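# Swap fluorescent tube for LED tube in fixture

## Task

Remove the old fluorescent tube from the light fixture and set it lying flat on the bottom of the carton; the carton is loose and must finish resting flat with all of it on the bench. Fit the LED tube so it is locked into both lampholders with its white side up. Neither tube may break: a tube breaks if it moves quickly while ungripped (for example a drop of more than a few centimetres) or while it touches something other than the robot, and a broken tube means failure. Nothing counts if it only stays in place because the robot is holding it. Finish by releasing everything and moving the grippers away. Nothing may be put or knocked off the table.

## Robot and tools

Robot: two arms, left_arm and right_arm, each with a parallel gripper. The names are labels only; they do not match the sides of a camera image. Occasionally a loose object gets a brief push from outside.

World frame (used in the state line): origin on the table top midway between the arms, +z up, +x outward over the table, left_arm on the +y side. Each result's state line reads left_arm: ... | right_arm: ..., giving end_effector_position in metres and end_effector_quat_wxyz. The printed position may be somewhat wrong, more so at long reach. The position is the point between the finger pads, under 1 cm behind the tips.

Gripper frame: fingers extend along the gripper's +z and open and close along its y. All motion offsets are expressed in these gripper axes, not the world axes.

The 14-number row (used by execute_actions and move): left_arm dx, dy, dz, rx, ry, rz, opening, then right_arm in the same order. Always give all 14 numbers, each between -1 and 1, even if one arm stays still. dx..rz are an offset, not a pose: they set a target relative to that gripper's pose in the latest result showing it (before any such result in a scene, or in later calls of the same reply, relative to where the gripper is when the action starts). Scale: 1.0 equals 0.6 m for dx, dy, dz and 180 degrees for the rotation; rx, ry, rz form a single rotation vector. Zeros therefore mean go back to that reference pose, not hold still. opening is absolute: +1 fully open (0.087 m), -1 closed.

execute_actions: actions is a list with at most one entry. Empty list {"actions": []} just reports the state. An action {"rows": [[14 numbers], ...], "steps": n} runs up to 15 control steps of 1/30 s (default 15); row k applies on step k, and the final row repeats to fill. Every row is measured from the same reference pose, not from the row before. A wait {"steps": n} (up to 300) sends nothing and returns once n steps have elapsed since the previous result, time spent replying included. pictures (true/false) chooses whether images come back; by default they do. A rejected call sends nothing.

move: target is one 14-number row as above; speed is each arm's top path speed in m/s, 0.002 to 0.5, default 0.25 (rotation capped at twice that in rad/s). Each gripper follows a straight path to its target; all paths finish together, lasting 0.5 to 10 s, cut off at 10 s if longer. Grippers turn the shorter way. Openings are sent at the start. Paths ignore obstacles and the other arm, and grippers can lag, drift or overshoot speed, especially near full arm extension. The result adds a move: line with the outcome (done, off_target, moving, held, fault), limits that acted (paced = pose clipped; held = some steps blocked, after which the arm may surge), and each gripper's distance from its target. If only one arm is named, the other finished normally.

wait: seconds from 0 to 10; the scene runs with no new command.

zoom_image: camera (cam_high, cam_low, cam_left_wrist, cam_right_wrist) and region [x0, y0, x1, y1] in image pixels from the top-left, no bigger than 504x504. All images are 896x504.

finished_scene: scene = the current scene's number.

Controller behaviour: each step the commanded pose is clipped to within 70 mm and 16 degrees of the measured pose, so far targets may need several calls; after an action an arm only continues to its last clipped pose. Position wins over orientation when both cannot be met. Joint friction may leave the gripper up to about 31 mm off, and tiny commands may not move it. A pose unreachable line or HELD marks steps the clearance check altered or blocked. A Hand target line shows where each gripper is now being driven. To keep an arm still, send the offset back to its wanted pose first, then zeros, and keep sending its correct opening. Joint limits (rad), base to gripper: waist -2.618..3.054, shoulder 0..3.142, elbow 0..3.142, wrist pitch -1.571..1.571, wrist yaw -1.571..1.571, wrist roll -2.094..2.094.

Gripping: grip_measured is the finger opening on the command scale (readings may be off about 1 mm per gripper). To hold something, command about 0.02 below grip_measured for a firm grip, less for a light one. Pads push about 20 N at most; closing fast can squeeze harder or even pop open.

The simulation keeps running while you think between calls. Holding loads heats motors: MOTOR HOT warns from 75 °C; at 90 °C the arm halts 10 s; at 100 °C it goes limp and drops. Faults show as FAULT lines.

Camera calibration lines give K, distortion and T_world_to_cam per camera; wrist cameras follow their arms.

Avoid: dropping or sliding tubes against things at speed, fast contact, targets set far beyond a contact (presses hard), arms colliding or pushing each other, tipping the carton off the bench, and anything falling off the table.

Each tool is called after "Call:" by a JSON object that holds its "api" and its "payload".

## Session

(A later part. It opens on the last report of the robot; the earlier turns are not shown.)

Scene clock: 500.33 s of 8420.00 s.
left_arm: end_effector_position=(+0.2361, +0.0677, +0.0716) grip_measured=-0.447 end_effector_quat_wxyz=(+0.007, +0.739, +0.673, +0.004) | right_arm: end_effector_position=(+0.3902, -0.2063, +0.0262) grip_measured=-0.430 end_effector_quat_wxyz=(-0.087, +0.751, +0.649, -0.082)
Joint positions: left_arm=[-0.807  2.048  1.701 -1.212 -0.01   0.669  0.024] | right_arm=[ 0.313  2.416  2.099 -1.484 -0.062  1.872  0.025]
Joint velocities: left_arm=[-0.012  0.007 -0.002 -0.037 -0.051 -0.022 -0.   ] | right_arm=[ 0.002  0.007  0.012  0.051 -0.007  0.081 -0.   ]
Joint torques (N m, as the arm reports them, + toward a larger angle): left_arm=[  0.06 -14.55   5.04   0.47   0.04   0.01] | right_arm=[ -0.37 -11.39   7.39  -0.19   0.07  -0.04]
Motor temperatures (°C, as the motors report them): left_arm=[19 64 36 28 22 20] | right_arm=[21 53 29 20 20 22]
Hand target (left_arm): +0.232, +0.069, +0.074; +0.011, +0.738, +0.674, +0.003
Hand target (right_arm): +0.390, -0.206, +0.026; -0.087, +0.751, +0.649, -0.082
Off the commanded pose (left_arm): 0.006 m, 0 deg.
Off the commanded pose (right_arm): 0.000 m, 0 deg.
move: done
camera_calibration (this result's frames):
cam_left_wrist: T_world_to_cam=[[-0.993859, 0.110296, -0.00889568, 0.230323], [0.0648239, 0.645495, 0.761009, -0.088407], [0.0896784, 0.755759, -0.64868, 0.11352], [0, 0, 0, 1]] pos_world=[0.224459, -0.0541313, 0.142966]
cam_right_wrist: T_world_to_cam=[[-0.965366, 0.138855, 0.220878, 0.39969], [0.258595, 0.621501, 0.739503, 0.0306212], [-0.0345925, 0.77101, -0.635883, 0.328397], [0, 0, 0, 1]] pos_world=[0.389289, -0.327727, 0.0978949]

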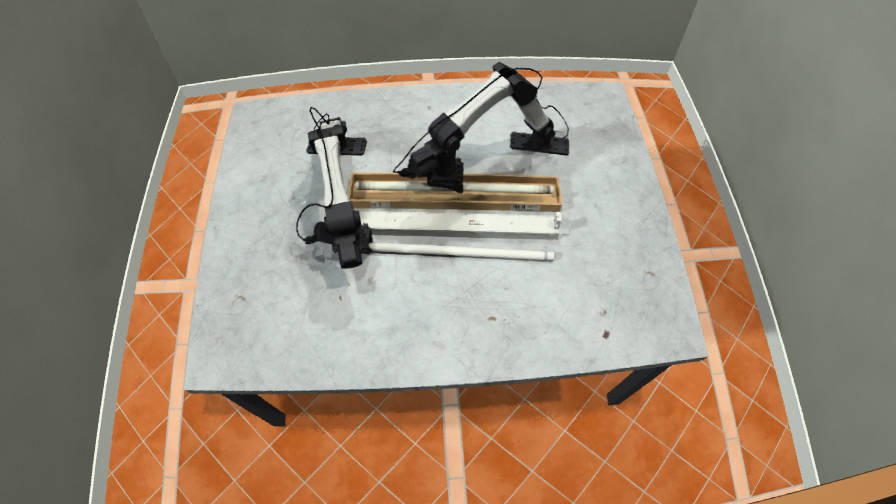

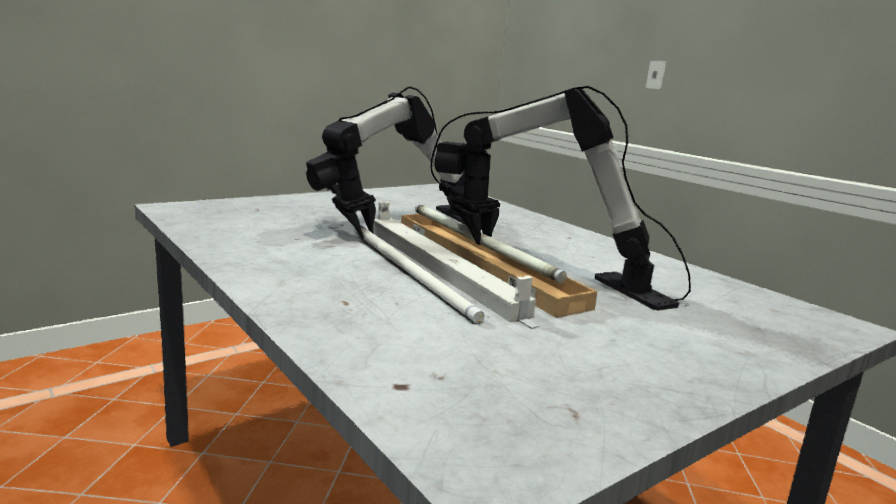

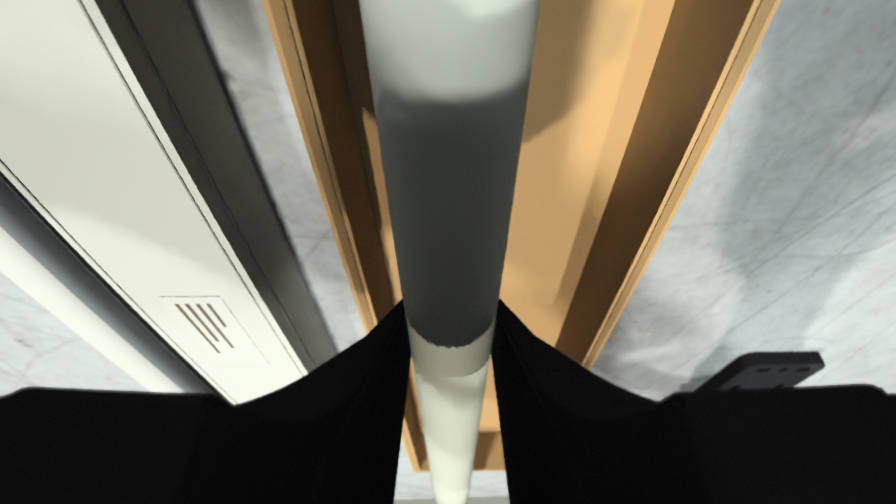

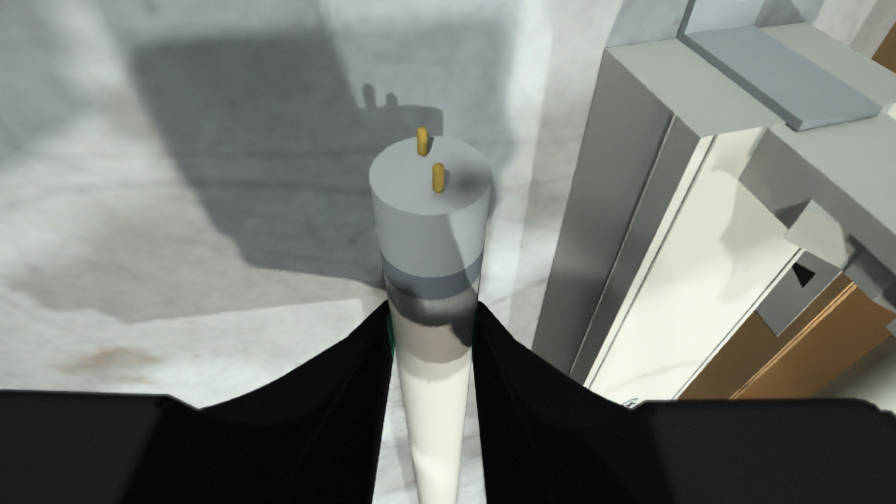

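Call:
{"api": "move", "payload": {"target": [0.004, -0.03, 0.066, 0.0, 0.003, 0.0, -0.475, 0.0, 0.0, 0.0, 0.0, 0.0, 0.0, -0.455], "speed": 0.045}}

Scene clock: 515.13 s of 8420.00 s.
left_arm: end_effector_position=(+0.2228, +0.0695, +0.0329) grip_measured=-0.447 end_effector_quat_wxyz=(+0.004, +0.739, +0.674, +0.004) | right_arm: end_effector_position=(+0.3902, -0.2063, +0.0262) grip_measured=-0.430 end_effector_quat_wxyz=(-0.087, +0.751, +0.649, -0.082)
Joint positions: left_arm=[-0.833  2.048  1.545 -1.061 -0.01   0.641  0.024] | right_arm=[ 0.313  2.416  2.099 -1.484 -0.062  1.872  0.025]
Joint velocities: left_arm=[ 0.007 -0.017 -0.002 -0.037 -0.051 -0.022 -0.   ] | right_arm=[-0.017  0.002  0.002  0.007  0.007  0.022 -0.   ]
Joint torques (N m, as the arm reports them, + toward a larger angle): left_arm=[ -0.35 -13.33   5.     0.48  -0.01   0.03] | right_arm=[ -0.4  -11.36   7.44  -0.22   0.09  -0.03]
Motor temperatures (°C, as the motors report them): left_arm=[19 65 35 27 22 20] | right_arm=[21 54 29 20 20 22]
Hand target (left_arm): +0.218, +0.071, +0.032; +0.004, +0.739, +0.673, +0.007
Hand target (right_arm): +0.390, -0.206, +0.026; -0.087, +0.751, +0.649, -0.082
Off the commanded pose (left_arm): 0.004 m, 0 deg.
Off the commanded pose (right_arm): 0.000 m, 0 deg.
After step 90, 10.37 s passed at rest.
move: done
camera_calibration (this result's frames):
cam_left_wrist: T_world_to_cam=[[-0.994048, 0.108814, -0.00528854, 0.216512], [0.0662341, 0.642187, 0.763681, -0.059464], [0.0864952, 0.758786, -0.645572, 0.0886411], [0, 0, 0, 1]] pos_world=[0.211495, -0.052632, 0.103781]
cam_right_wrist: T_world_to_cam=[[-0.965366, 0.138855, 0.220878, 0.39969], [0.258595, 0.621501, 0.739503, 0.0306212], [-0.0345925, 0.77101, -0.635883, 0.328397], [0, 0, 0, 1]] pos_world=[0.389289, -0.327727, 0.0978949]

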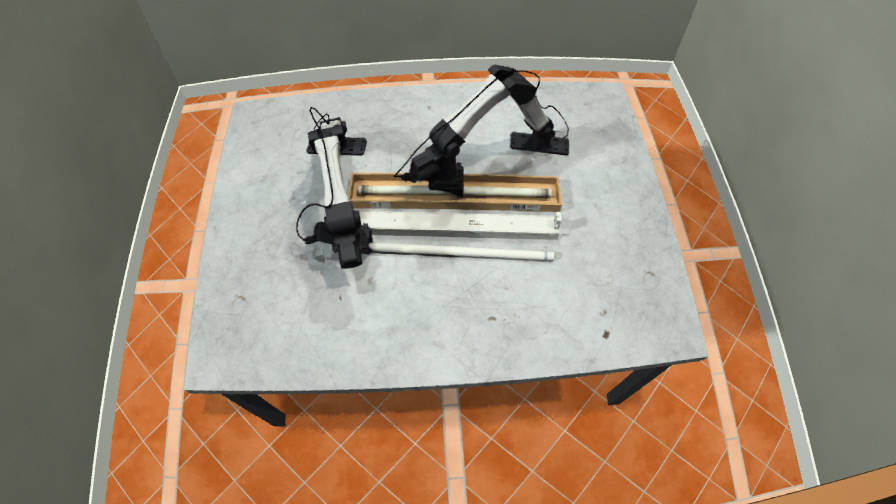

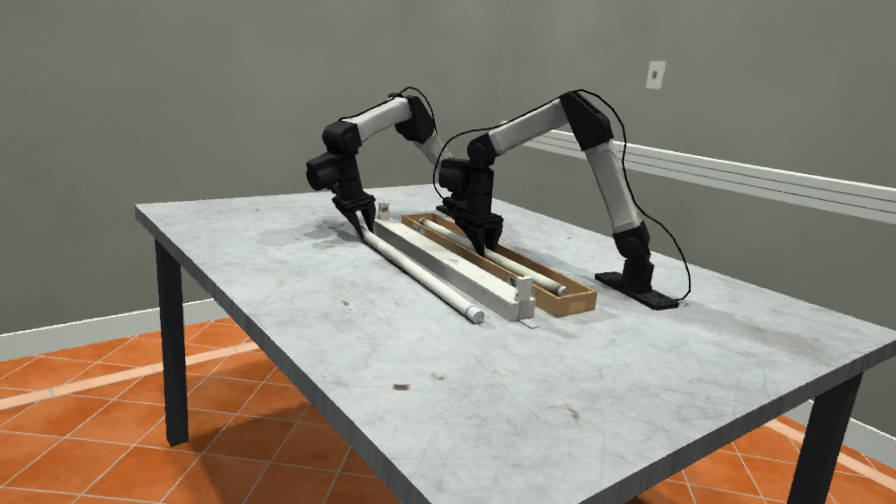

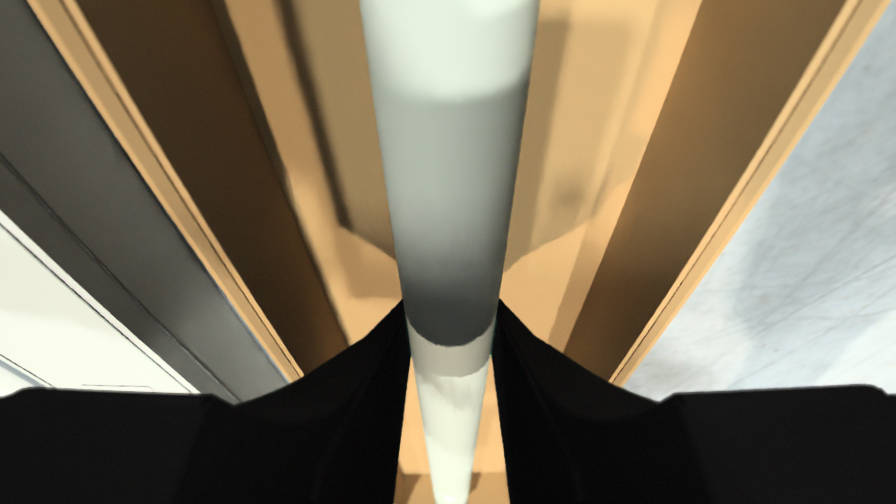

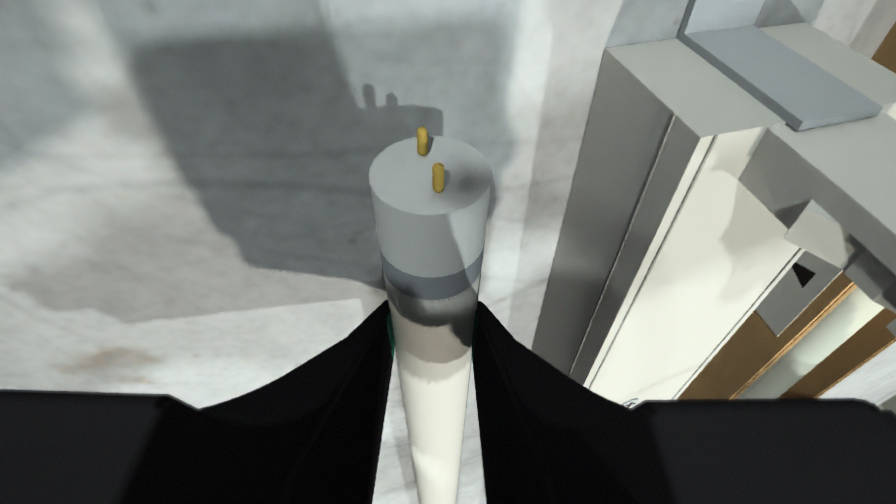

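Call:
{"api": "move", "payload": {"target": [0.0, -0.003, 0.018, 0.0, 0.0, 0.0, -0.475, 0.0, 0.0, 0.0, 0.0, 0.0, 0.0, -0.455], "speed": 0.018}}

Scene clock: 519.70 s of 8420.00 s.
left_arm: end_effector_position=(+0.2247, +0.0663, +0.0292) grip_measured=-0.447 end_effector_quat_wxyz=(+0.013, +0.739, +0.674, +0.002) | right_arm: end_effector_position=(+0.3902, -0.2063, +0.0262) grip_measured=-0.430 end_effector_quat_wxyz=(-0.087, +0.751, +0.649, -0.082)
Joint positions: left_arm=[-0.833  2.048  1.532 -1.029 -0.01   0.64   0.024] | right_arm=[ 0.313  2.416  2.099 -1.484 -0.062  1.872  0.025]
Joint velocities: left_arm=[ 0.007 -0.002  0.012  0.007  0.037 -0.037  0.   ] | right_arm=[ 0.002 -0.012 -0.017 -0.066  0.081 -0.022  0.   ]
Joint torques (N m, as the arm reports them, + toward a larger angle): left_arm=[  0.12 -11.63   5.01   0.53   0.04   0.06] | right_arm=[ -0.31 -11.37   7.45  -0.21   0.09  -0.05]
Motor temperatures (°C, as the motors report them): left_arm=[19 64 35 27 22 20] | right_arm=[21 54 29 20 20 22]
Hand target (left_arm): +0.221, +0.070, +0.022; +0.004, +0.739, +0.674, +0.004
Hand target (right_arm): +0.390, -0.206, +0.026; -0.087, +0.751, +0.649, -0.082
Off the commanded pose (left_arm): 0.009 m, 1 deg.
Off the commanded pose (right_arm): 0.000 m, 0 deg.
After step 90, 0.63 s passed at rest.
move: done
camera_calibration (this result's frames):
cam_left_wrist: T_world_to_cam=[[-0.993982, 0.108259, -0.0167094, 0.219154], [0.0585903, 0.654317, 0.753947, -0.0534891], [0.0925548, 0.748431, -0.656722, 0.0881885], [0, 0, 0, 1]] pos_world=[0.212807, -0.0547296, 0.101905]
cam_right_wrist: T_world_to_cam=[[-0.965366, 0.138855, 0.220878, 0.39969], [0.258595, 0.621501, 0.739503, 0.0306212], [-0.0345925, 0.77101, -0.635883, 0.328397], [0, 0, 0, 1]] pos_world=[0.389289, -0.327727, 0.0978949]

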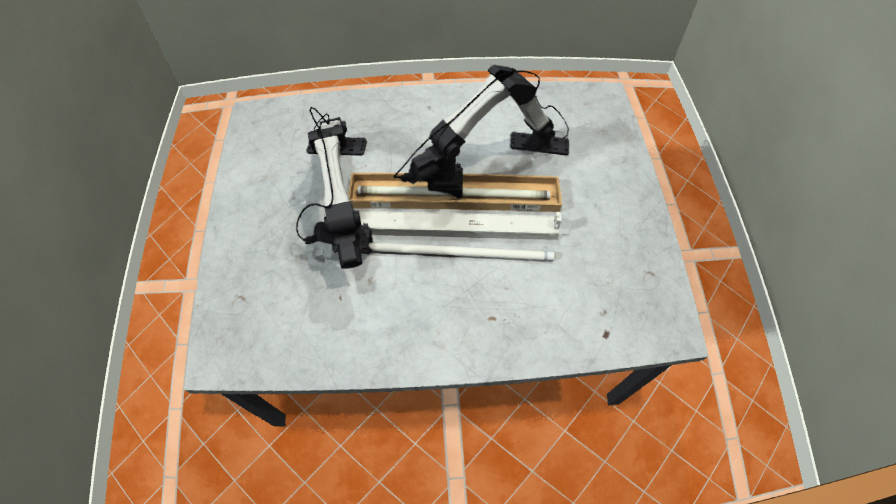

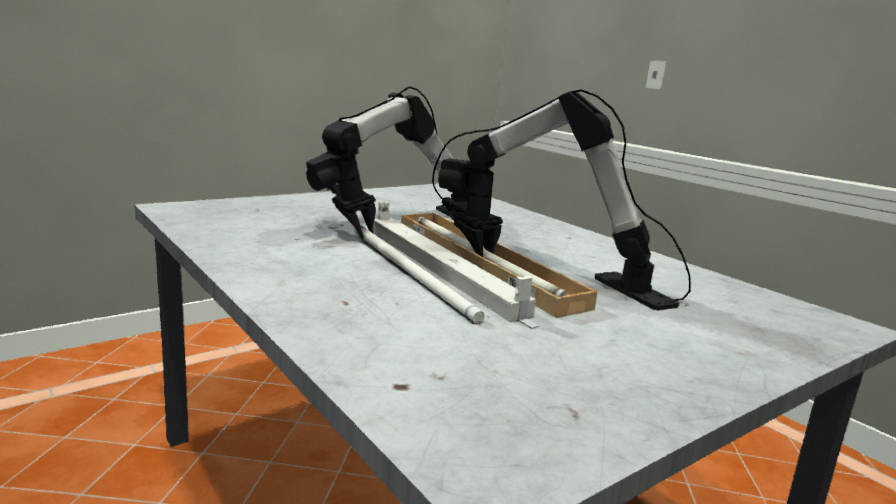

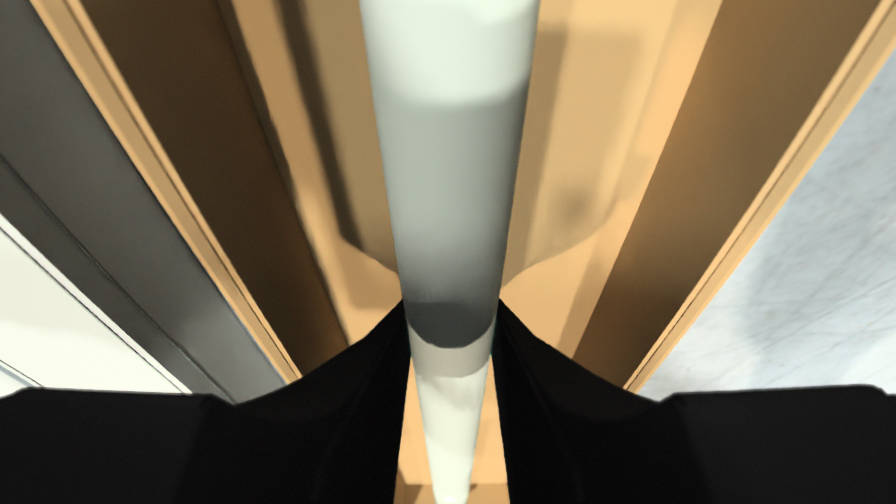

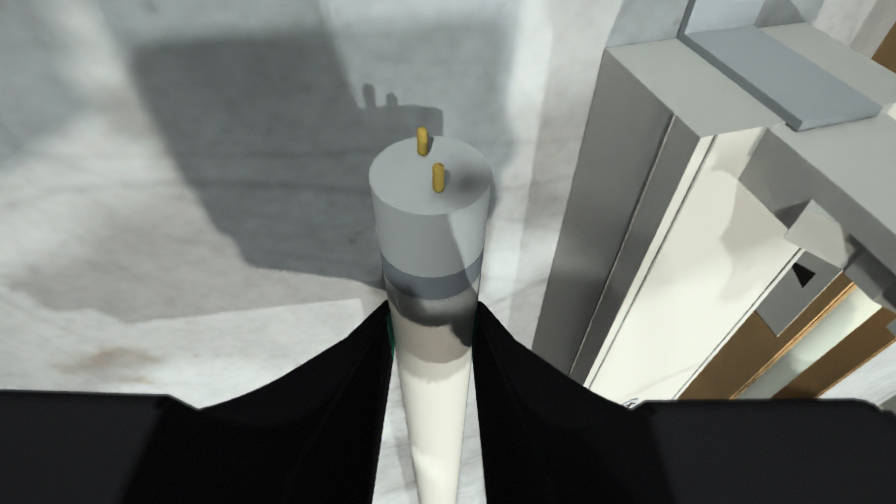

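Call:
{"api": "move", "payload": {"target": [0.006, -0.006, 0.022, 0.004, 0.007, 0.0, -0.475, 0.0, 0.0, 0.0, 0.0, 0.0, 0.0, -0.455], "speed": 0.018}}

Scene clock: 533.53 s of 8420.00 s.
left_arm: end_effector_position=(+0.2265, +0.0634, +0.0289) grip_measured=-0.447 end_effector_quat_wxyz=(+0.020, +0.738, +0.674, +0.001) | right_arm: end_effector_position=(+0.3902, -0.2063, +0.0262) grip_measured=-0.430 end_effector_quat_wxyz=(-0.087, +0.751, +0.649, -0.082)
Joint positions: left_arm=[-0.833  2.048  1.532 -1.016 -0.01   0.64   0.024] | right_arm=[ 0.313  2.416  2.099 -1.484 -0.062  1.872  0.025]
Joint velocities: left_arm=[ 0.002 -0.002 -0.007  0.037  0.037  0.037  0.   ] | right_arm=[-0.027 -0.017 -0.007  0.051  0.066 -0.051 -0.001]
Joint torques (N m, as the arm reports them, + toward a larger angle): left_arm=[  0.15 -10.42   4.53   0.56   0.01   0.06] | right_arm=[ -0.46 -11.4    7.35  -0.23   0.08  -0.03]
Motor temperatures (°C, as the motors report them): left_arm=[19 62 34 27 22 20] | right_arm=[21 54 29 20 20 22]
Hand target (left_arm): +0.221, +0.070, +0.016; +0.001, +0.739, +0.674, +0.006
Hand target (right_arm): +0.390, -0.206, +0.026; -0.087, +0.751, +0.649, -0.082
Off the commanded pose (left_arm): 0.015 m, 2 deg.
Off the commanded pose (right_arm): 0.000 m, 0 deg.
After step 90, 9.83 s passed at rest.
move: off_target (left_arm)
camera_calibration (this result's frames):
cam_left_wrist: T_world_to_cam=[[-0.993838, 0.108022, -0.0248637, 0.221407], [0.0533639, 0.662865, 0.746835, -0.0506243], [0.097156, 0.740906, -0.664544, 0.0895993], [0, 0, 0, 1]] pos_world=[0.214039, -0.0567444, 0.102856]
cam_right_wrist: T_world_to_cam=[[-0.965366, 0.138855, 0.220878, 0.39969], [0.258595, 0.621501, 0.739503, 0.0306212], [-0.0345925, 0.77101, -0.635883, 0.328397], [0, 0, 0, 1]] pos_world=[0.389289, -0.327727, 0.0978949]

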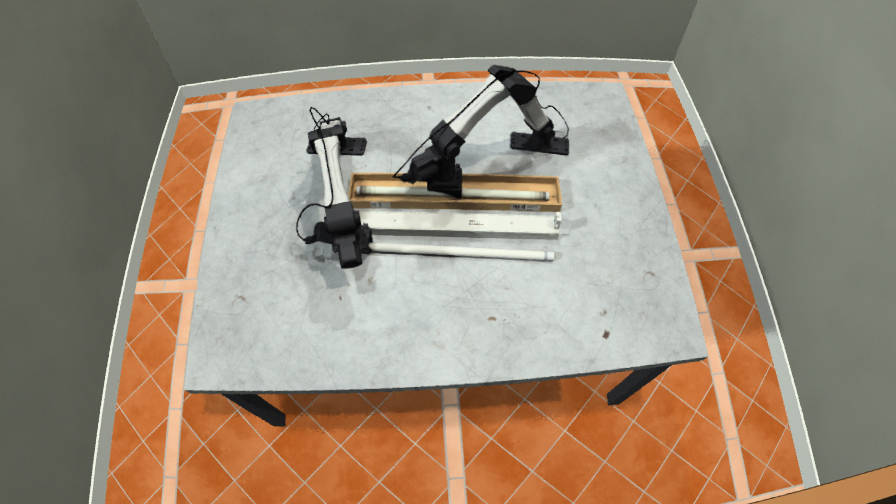

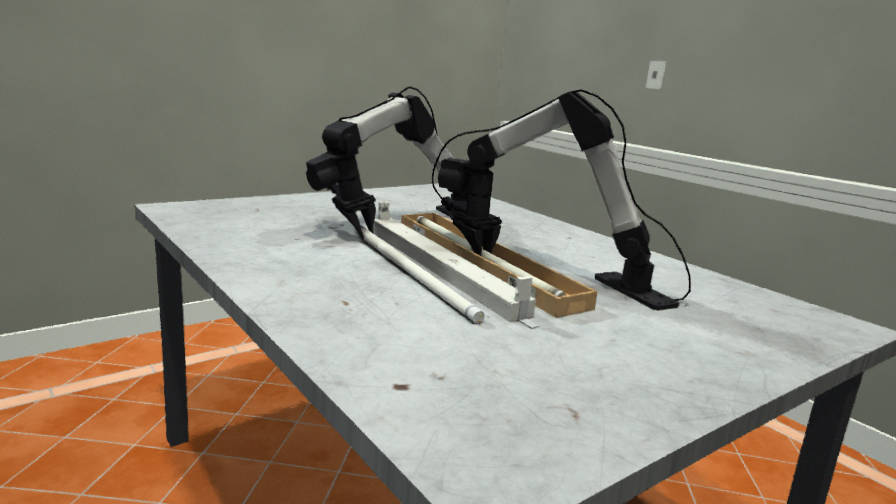

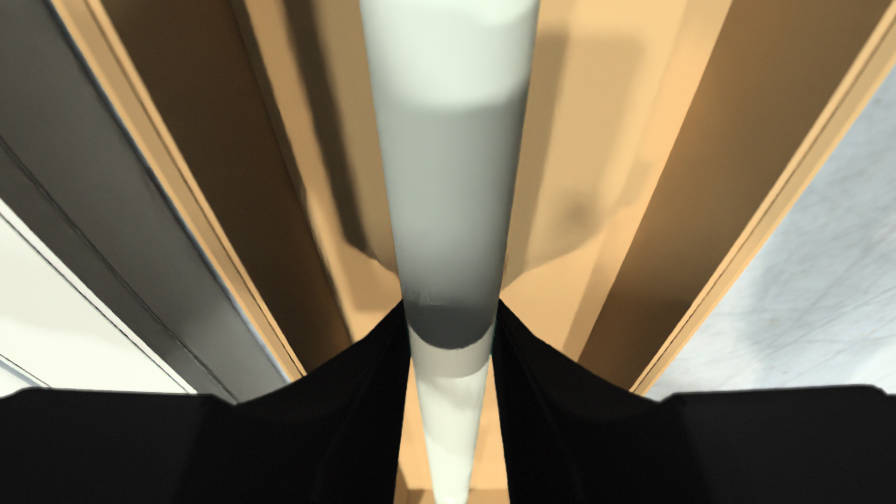

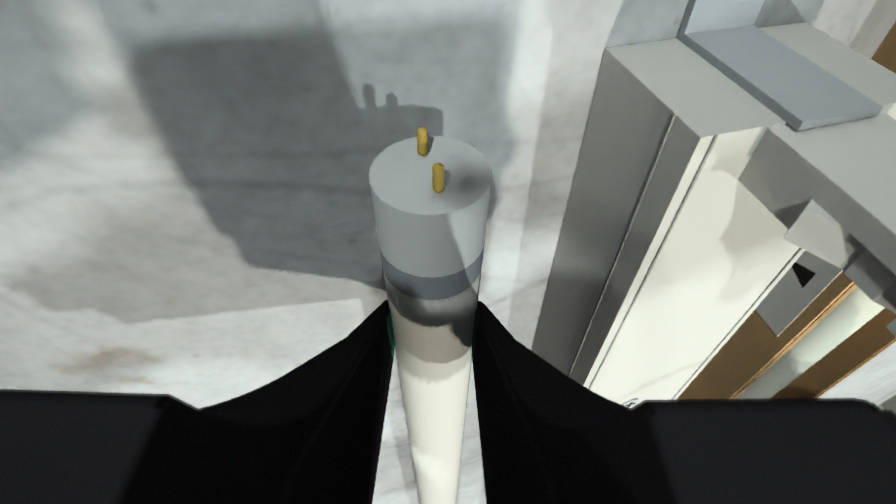

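Call:
{"api": "move", "payload": {"target": [0.0125, -0.0097, 0.0, 0.0058, 0.0113, 0.0, -0.475, 0.0, 0.0, 0.0, 0.0, 0.0, 0.0, -0.455], "speed": 0.018}}

Scene clock: 545.93 s of 8420.00 s.
left_arm: end_effector_position=(+0.2238, +0.0678, +0.0294) grip_measured=-0.447 end_effector_quat_wxyz=(+0.010, +0.739, +0.674, +0.003) | right_arm: end_effector_position=(+0.3902, -0.2063, +0.0262) grip_measured=-0.430 end_effector_quat_wxyz=(-0.087, +0.751, +0.649, -0.082)
Joint positions: left_arm=[-0.833  2.048  1.532 -1.036 -0.01   0.64   0.024] | right_arm=[ 0.313  2.416  2.099 -1.484 -0.062  1.872  0.025]
Joint velocities: left_arm=[-0.007  0.002 -0.007 -0.095 -0.066  0.037 -0.   ] | right_arm=[-0.022  0.002 -0.007  0.007 -0.022 -0.022  0.001]
Joint torques (N m, as the arm reports them, + toward a larger angle): left_arm=[  0.14 -12.05   6.43   0.27  -0.03   0.06] | right_arm=[ -0.35 -11.34   7.37  -0.2    0.08  -0.04]
Motor temperatures (°C, as the motors report them): left_arm=[19 60 33 27 22 20] | right_arm=[21 54 29 20 20 22]
Hand target (left_arm): +0.221, +0.071, +0.029; +0.001, +0.739, +0.674, +0.008
Hand target (right_arm): +0.390, -0.206, +0.026; -0.087, +0.751, +0.649, -0.082
Off the commanded pose (left_arm): 0.004 m, 1 deg.
Off the commanded pose (right_arm): 0.000 m, 0 deg.
After step 90, 8.07 s passed at rest.
move: done
camera_calibration (this result's frames):
cam_left_wrist: T_world_to_cam=[[-0.994037, 0.108349, -0.0122814, 0.217927], [0.061448, 0.649643, 0.757752, -0.055032], [0.0900799, 0.752479, -0.652427, 0.0874051], [0, 0, 0, 1]] pos_world=[0.212135, -0.0536314, 0.101402]
cam_right_wrist: T_world_to_cam=[[-0.965366, 0.138855, 0.220878, 0.39969], [0.258595, 0.621501, 0.739503, 0.0306212], [-0.0345925, 0.77101, -0.635883, 0.328397], [0, 0, 0, 1]] pos_world=[0.389289, -0.327727, 0.0978949]

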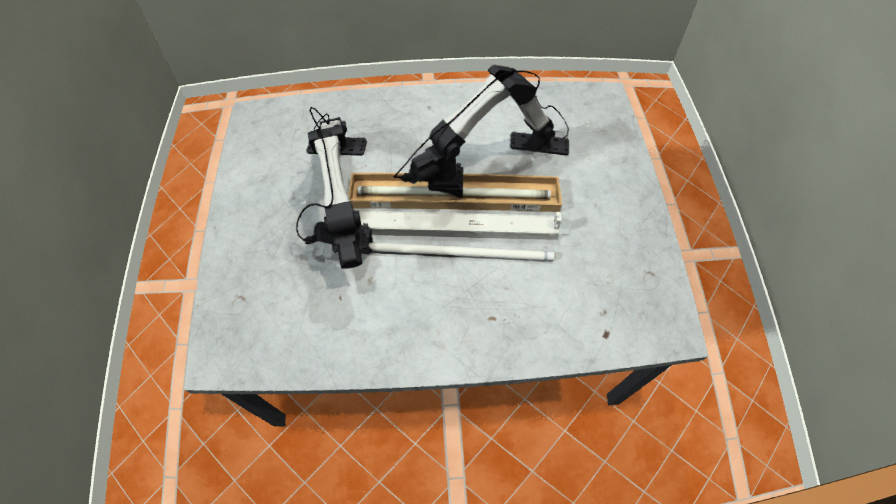

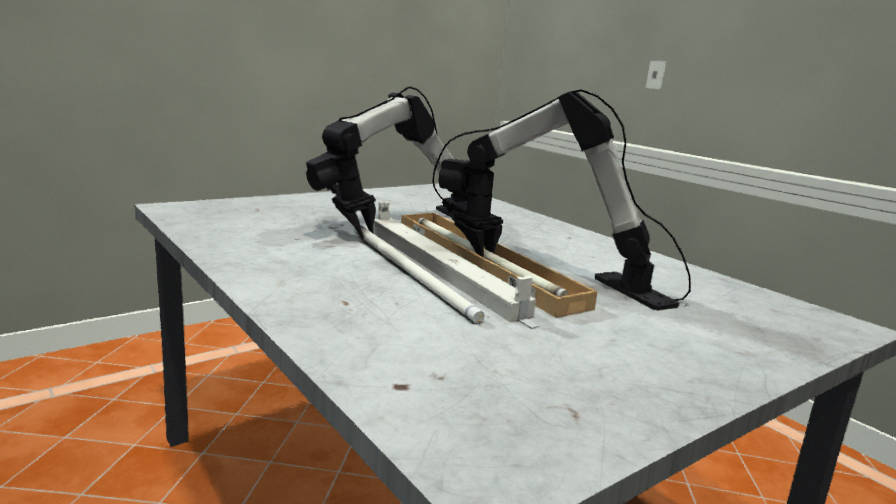

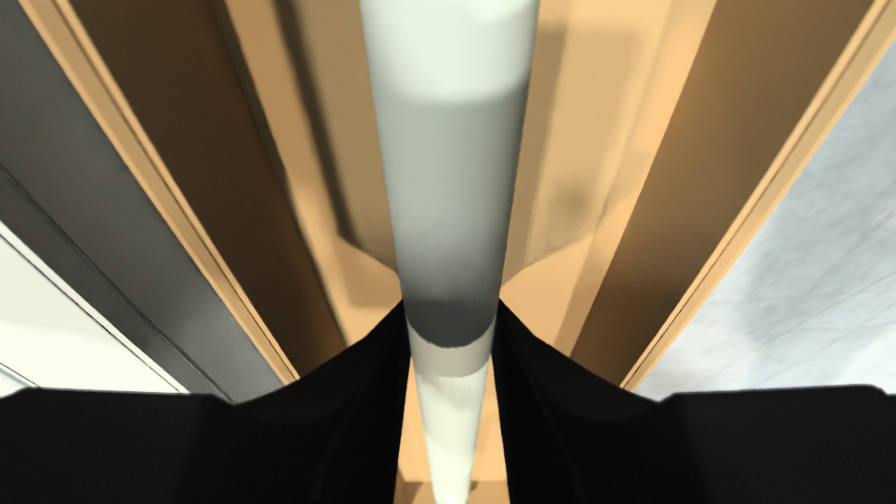

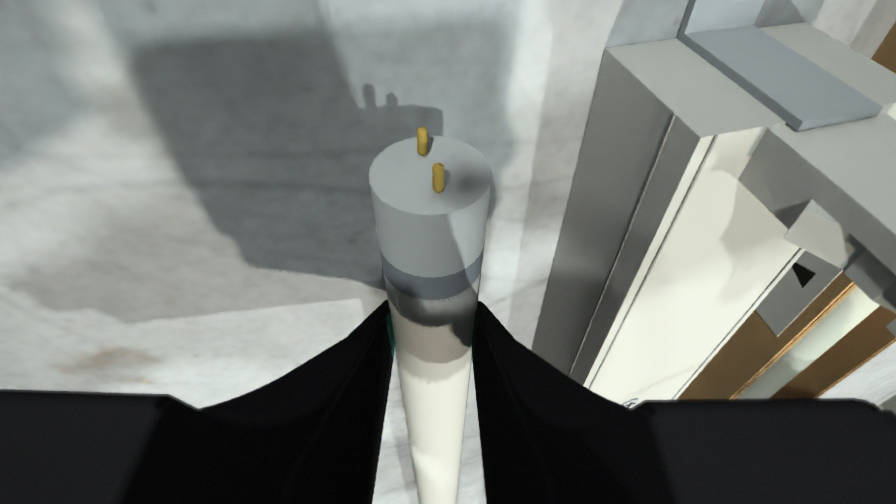

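Call:
{"api": "execute_actions", "payload": {"actions": []}}

Scene clock: 576.27 s of 8420.00 s.
left_arm: end_effector_position=(+0.2237, +0.0680, +0.0294) grip_measured=-0.447 end_effector_quat_wxyz=(+0.010, +0.739, +0.674, +0.003) | right_arm: end_effector_position=(+0.3902, -0.2063, +0.0262) grip_measured=-0.430 end_effector_quat_wxyz=(-0.087, +0.751, +0.649, -0.082)
Joint positions: left_arm=[-0.833  2.048  1.532 -1.037 -0.01   0.64   0.024] | right_arm=[ 0.313  2.416  2.099 -1.484 -0.062  1.872  0.025]
Joint velocities: left_arm=[-0.012  0.002 -0.007  0.037 -0.007  0.066  0.   ] | right_arm=[-0.017 -0.022 -0.002 -0.007  0.051  0.022  0.   ]
Joint torques (N m, as the arm reports them, + toward a larger angle): left_arm=[  0.14 -12.05   6.43   0.3   -0.03   0.05] | right_arm=[ -0.37 -11.3    7.38  -0.22   0.09  -0.05]
Motor temperatures (°C, as the motors report them): left_arm=[19 59 34 26 22 20] | right_arm=[21 55 29 20 20 22]
Hand target (left_arm): +0.221, +0.071, +0.029; +0.001, +0.739, +0.674, +0.008
Hand target (right_arm): +0.390, -0.206, +0.026; -0.087, +0.751, +0.649, -0.082
Off the commanded pose (left_arm): 0.004 m, 1 deg.
Off the commanded pose (right_arm): 0.000 m, 0 deg.
Steps of this call (steps 1 to 90: nothing new was sent; then 27.33 s passed at rest). Readings (end_effector_position):
1: left_arm (+0.2238, +0.0678, +0.0294) | right_arm (+0.3902, -0.2063, +0.0262)
2: left_arm (+0.2237, +0.0679, +0.0294) | right_arm (+0.3902, -0.2063, +0.0262)
4: left_arm (+0.2237, +0.0679, +0.0294) | right_arm (+0.3902, -0.2063, +0.0262)
8: left_arm (+0.2237, +0.0680, +0.0294) | right_arm (+0.3902, -0.2063, +0.0262)
90: the state above
camera_calibration (this result's frames):
cam_left_wrist: T_world_to_cam=[[-0.994042, 0.108356, -0.0118153, 0.217797], [0.0617497, 0.64915, 0.75815, -0.0551939], [0.0898204, 0.752904, -0.651973, 0.0873219], [0, 0, 0, 1]] pos_world=[0.212064, -0.0535156, 0.10135]
cam_right_wrist: T_world_to_cam=[[-0.965366, 0.138855, 0.220878, 0.39969], [0.258595, 0.621501, 0.739503, 0.0306212], [-0.0345925, 0.77101, -0.635883, 0.328397], [0, 0, 0, 1]] pos_world=[0.389289, -0.327727, 0.0978949]

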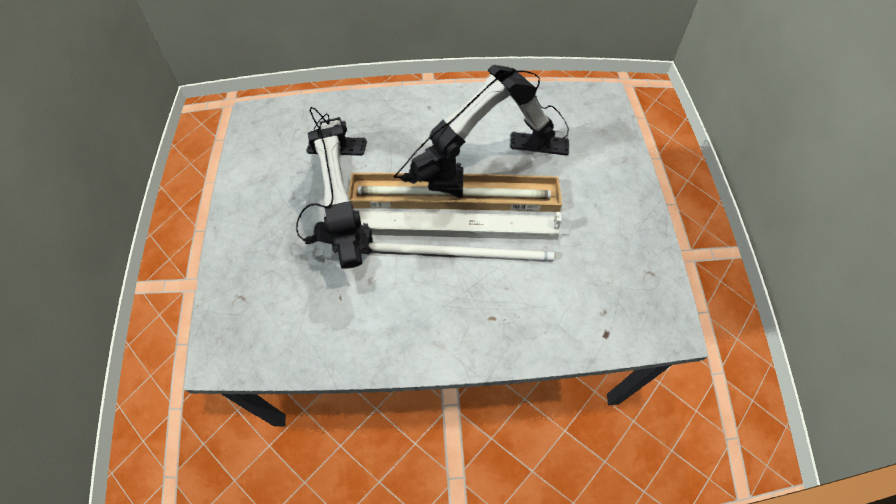

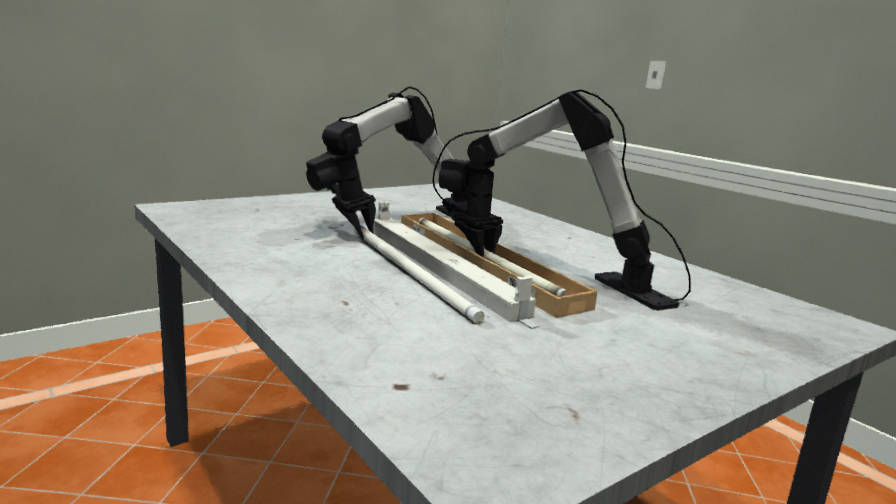

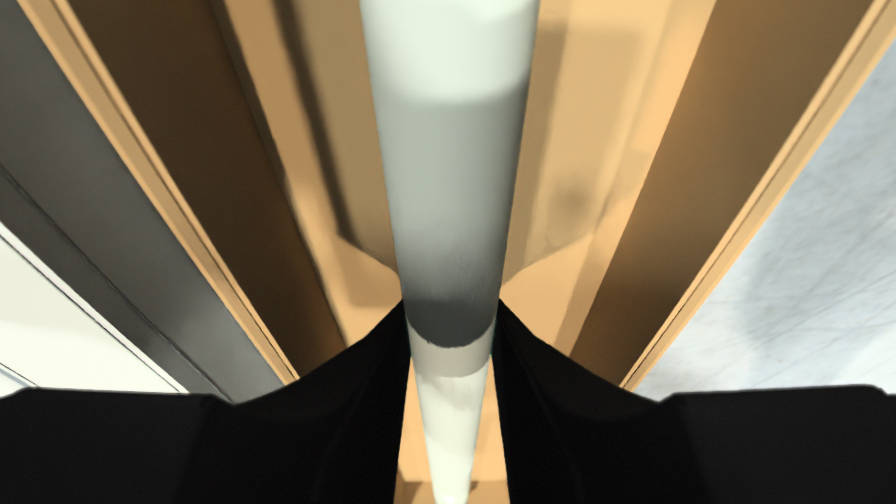

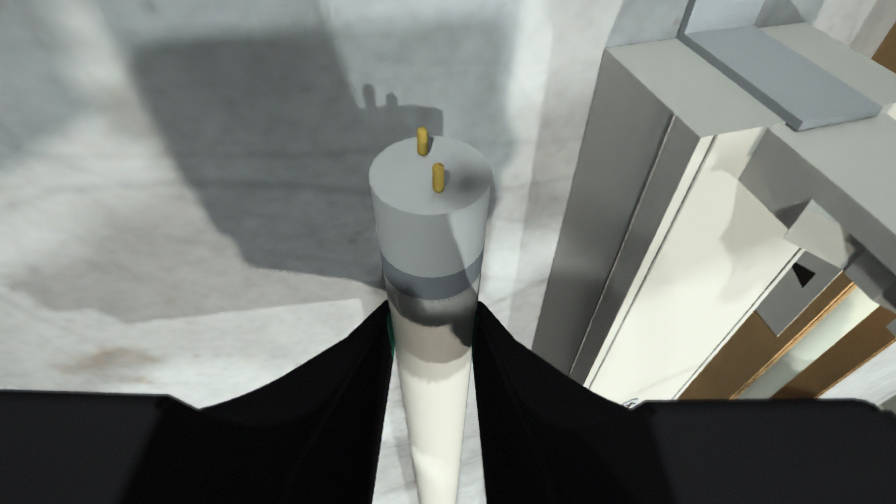

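Call:
{"api": "execute_actions", "payload": {"actions": [{"rows": [[0,0,0,0,0,0,-0.452,0,0,0,0,0,0,-0.455],[0,0,0,0,0,0,-0.446,0,0,0,0,0,0,-0.455],[0,0,0,0,0,0,-0.442,0,0,0,0,0,0,-0.455],[0,0,0,0,0,0,-0.438,0,0,0,0,0,0,-0.455],[0,0,0,0,0,0,-0.434,0,0,0,0,0,0,-0.455],[0,0,0,0,0,0,-0.43,0,0,0,0,0,0,-0.455],[0,0,0,0,0,0,-0.426,0,0,0,0,0,0,-0.455],[0,0,0,0,0,0,-0.422,0,0,0,0,0,0,-0.455],[0,0,0,0,0,0,-0.418,0,0,0,0,0,0,-0.455],[0,0,0,0,0,0,-0.41,0,0,0,0,0,0,-0.455],[0,0,0,0,0,0,-0.40,0,0,0,0,0,0,-0.455],[0,0,0,0,0,0,-0.38,0,0,0,0,0,0,-0.455],[0,0,0,0,0,0,-0.35,0,0,0,0,0,0,-0.455],[0,0,0,0,0,0,-0.30,0,0,0,0,0,0,-0.455],[0,0,0,0,0,0,-0.25,0,0,0,0,0,0,-0.455]], "steps": 15}], "pictures": false}}

Call:
{"api": "move", "payload": {"target": [0,0,-0.15,0,0,0,-0.2,0,0,0,0,0,0,-0.455], "speed": 0.1}}

Scene clock: 589.90 s of 8420.00 s.
left_arm: end_effector_position=(+0.2237, +0.0680, +0.0294) grip_measured=-0.276 end_effector_quat_wxyz=(+0.010, +0.739, +0.674, +0.003) | right_arm: end_effector_position=(+0.3902, -0.2063, +0.0262) grip_measured=-0.430 end_effector_quat_wxyz=(-0.087, +0.751, +0.649, -0.082)
Joint positions: left_arm=[-0.833  2.048  1.532 -1.037 -0.01   0.64   0.032] | right_arm=[ 0.313  2.416  2.099 -1.484 -0.062  1.872  0.025]
Joint velocities: left_arm=[-0.012  0.007 -0.002 -0.037 -0.022  0.007  0.044] | right_arm=[ 0.002 -0.022 -0.017 -0.022 -0.051 -0.037 -0.   ]
Joint torques (N m, as the arm reports them, + toward a larger angle): left_arm=[  0.4  -12.31   6.61   0.45   0.04   0.1 ] | right_arm=[ -0.36 -11.28   7.48  -0.22   0.08  -0.04]
Motor temperatures (°C, as the motors report them): left_arm=[19 59 34 26 22 20] | right_arm=[21 56 29 20 20 22]
Hand target (left_arm): +0.224, +0.068, +0.029; +0.010, +0.739, +0.674, +0.003
Hand target (right_arm): +0.390, -0.206, +0.026; -0.087, +0.751, +0.649, -0.082
Off the commanded pose (left_arm): 0.000 m, 0 deg.
Off the commanded pose (right_arm): 0.000 m, 0 deg.
Steps of this call (steps 1 to 90: nothing new was sent; then 10.13 s passed at rest; steps 91 to 105: all 15 steps of this action). Readings (end_effector_position):
91: left_arm (+0.2237, +0.0680, +0.0294) | right_arm (+0.3902, -0.2063, +0.0262)
92: left_arm (+0.2237, +0.0680, +0.0294) | right_arm (+0.3902, -0.2063, +0.0262)
94: left_arm (+0.2237, +0.0680, +0.0294) | right_arm (+0.3902, -0.2063, +0.0262)
98: left_arm (+0.2237, +0.0680, +0.0294) | right_arm (+0.3902, -0.2063, +0.0262)
105: the state above

Scene clock: 591.63 s of 8420.00 s.
left_arm: end_effector_position=(+0.2218, +0.0711, +0.1097) grip_measured=-0.200 end_effector_quat_wxyz=(-0.002, +0.739, +0.674, +0.005) | right_arm: end_effector_position=(+0.3902, -0.2063, +0.0262) grip_measured=-0.430 end_effector_quat_wxyz=(-0.087, +0.751, +0.649, -0.082)
Joint positions: left_arm=[-0.833  2.018  1.806 -1.365 -0.01   0.64   0.035] | right_arm=[ 0.313  2.416  2.099 -1.484 -0.062  1.872  0.025]
Joint velocities: left_arm=[-0.002  0.007 -0.017  0.007 -0.066 -0.066 -0.   ] | right_arm=[ 0.002  0.002 -0.007 -0.037 -0.037  0.037 -0.   ]
Joint torques (N m, as the arm reports them, + toward a larger angle): left_arm=[  0.42 -13.53   8.54   0.22   0.04   0.1 ] | right_arm=[ -0.36 -11.36   7.41  -0.21   0.06  -0.06]
Motor temperatures (°C, as the motors report them): left_arm=[19 59 34 26 22 20] | right_arm=[21 56 29 20 20 22]
Hand target (left_arm): +0.223, +0.069, +0.119; +0.009, +0.739, +0.674, +0.003
Hand target (right_arm): +0.390, -0.206, +0.026; -0.087, +0.751, +0.649, -0.082
Off the commanded pose (left_arm): 0.010 m, 1 deg.
Off the commanded pose (right_arm): 0.000 m, 0 deg.
move: done
camera_calibration (this result's frames):
cam_left_wrist: T_world_to_cam=[[-0.994098, 0.108448, 0.00287032, 0.214901], [0.0713319, 0.633477, 0.770466, -0.120286], [0.0817374, 0.766124, -0.637474, 0.136703], [0, 0, 0, 1]] pos_world=[0.211039, -0.051839, 0.179204]
cam_right_wrist: T_world_to_cam=[[-0.965366, 0.138855, 0.220878, 0.39969], [0.258595, 0.621501, 0.739503, 0.0306212], [-0.0345925, 0.77101, -0.635883, 0.328397], [0, 0, 0, 1]] pos_world=[0.389289, -0.327727, 0.0978949]

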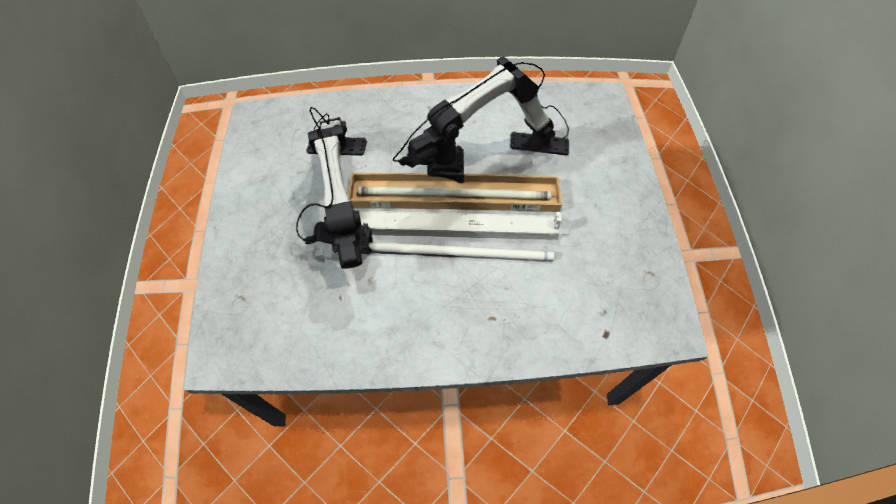

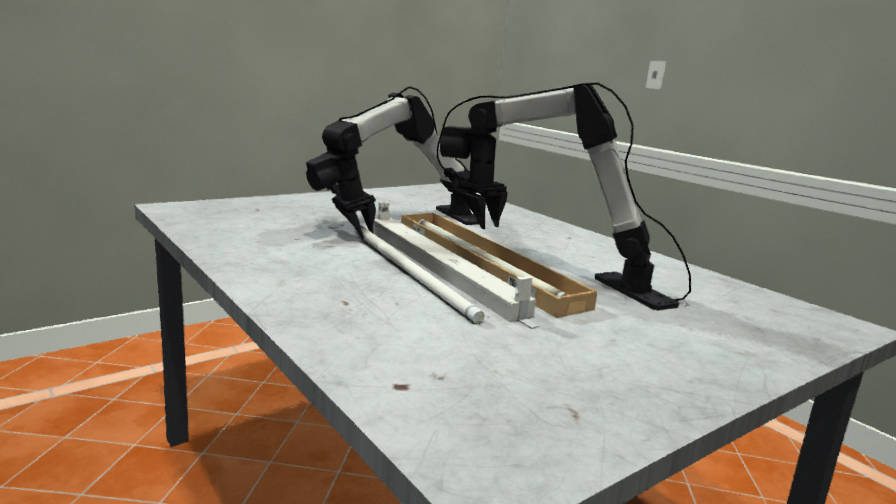

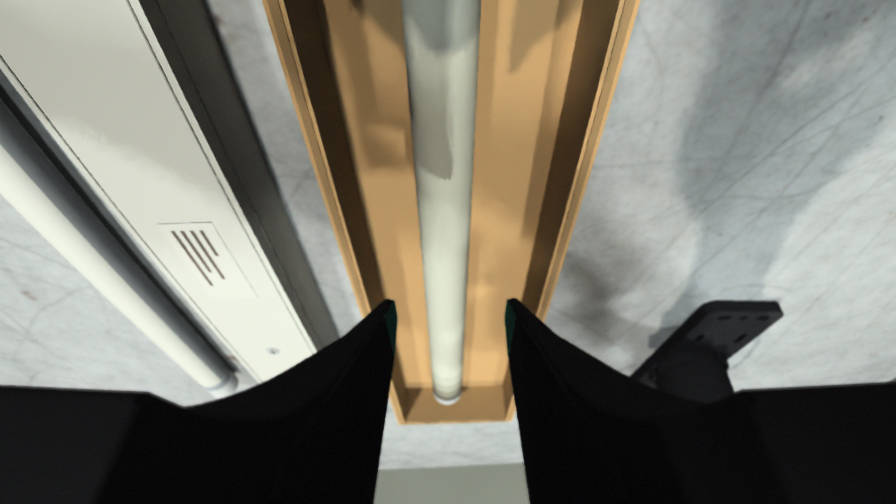

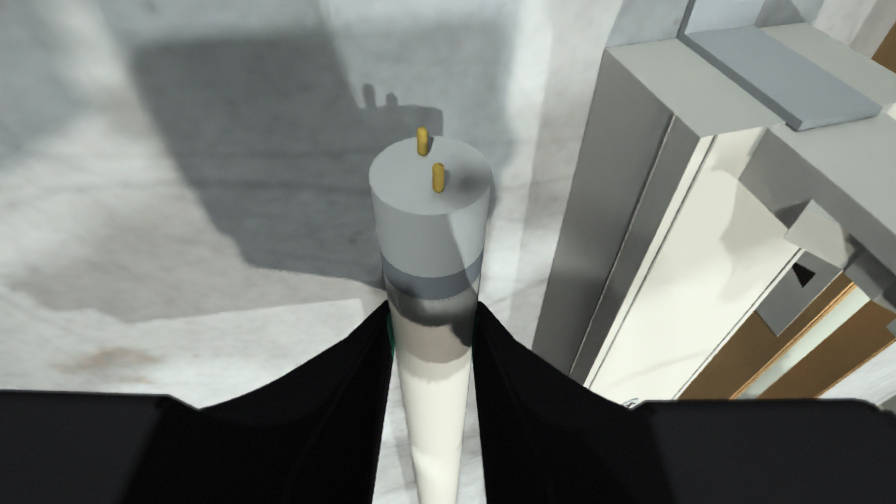

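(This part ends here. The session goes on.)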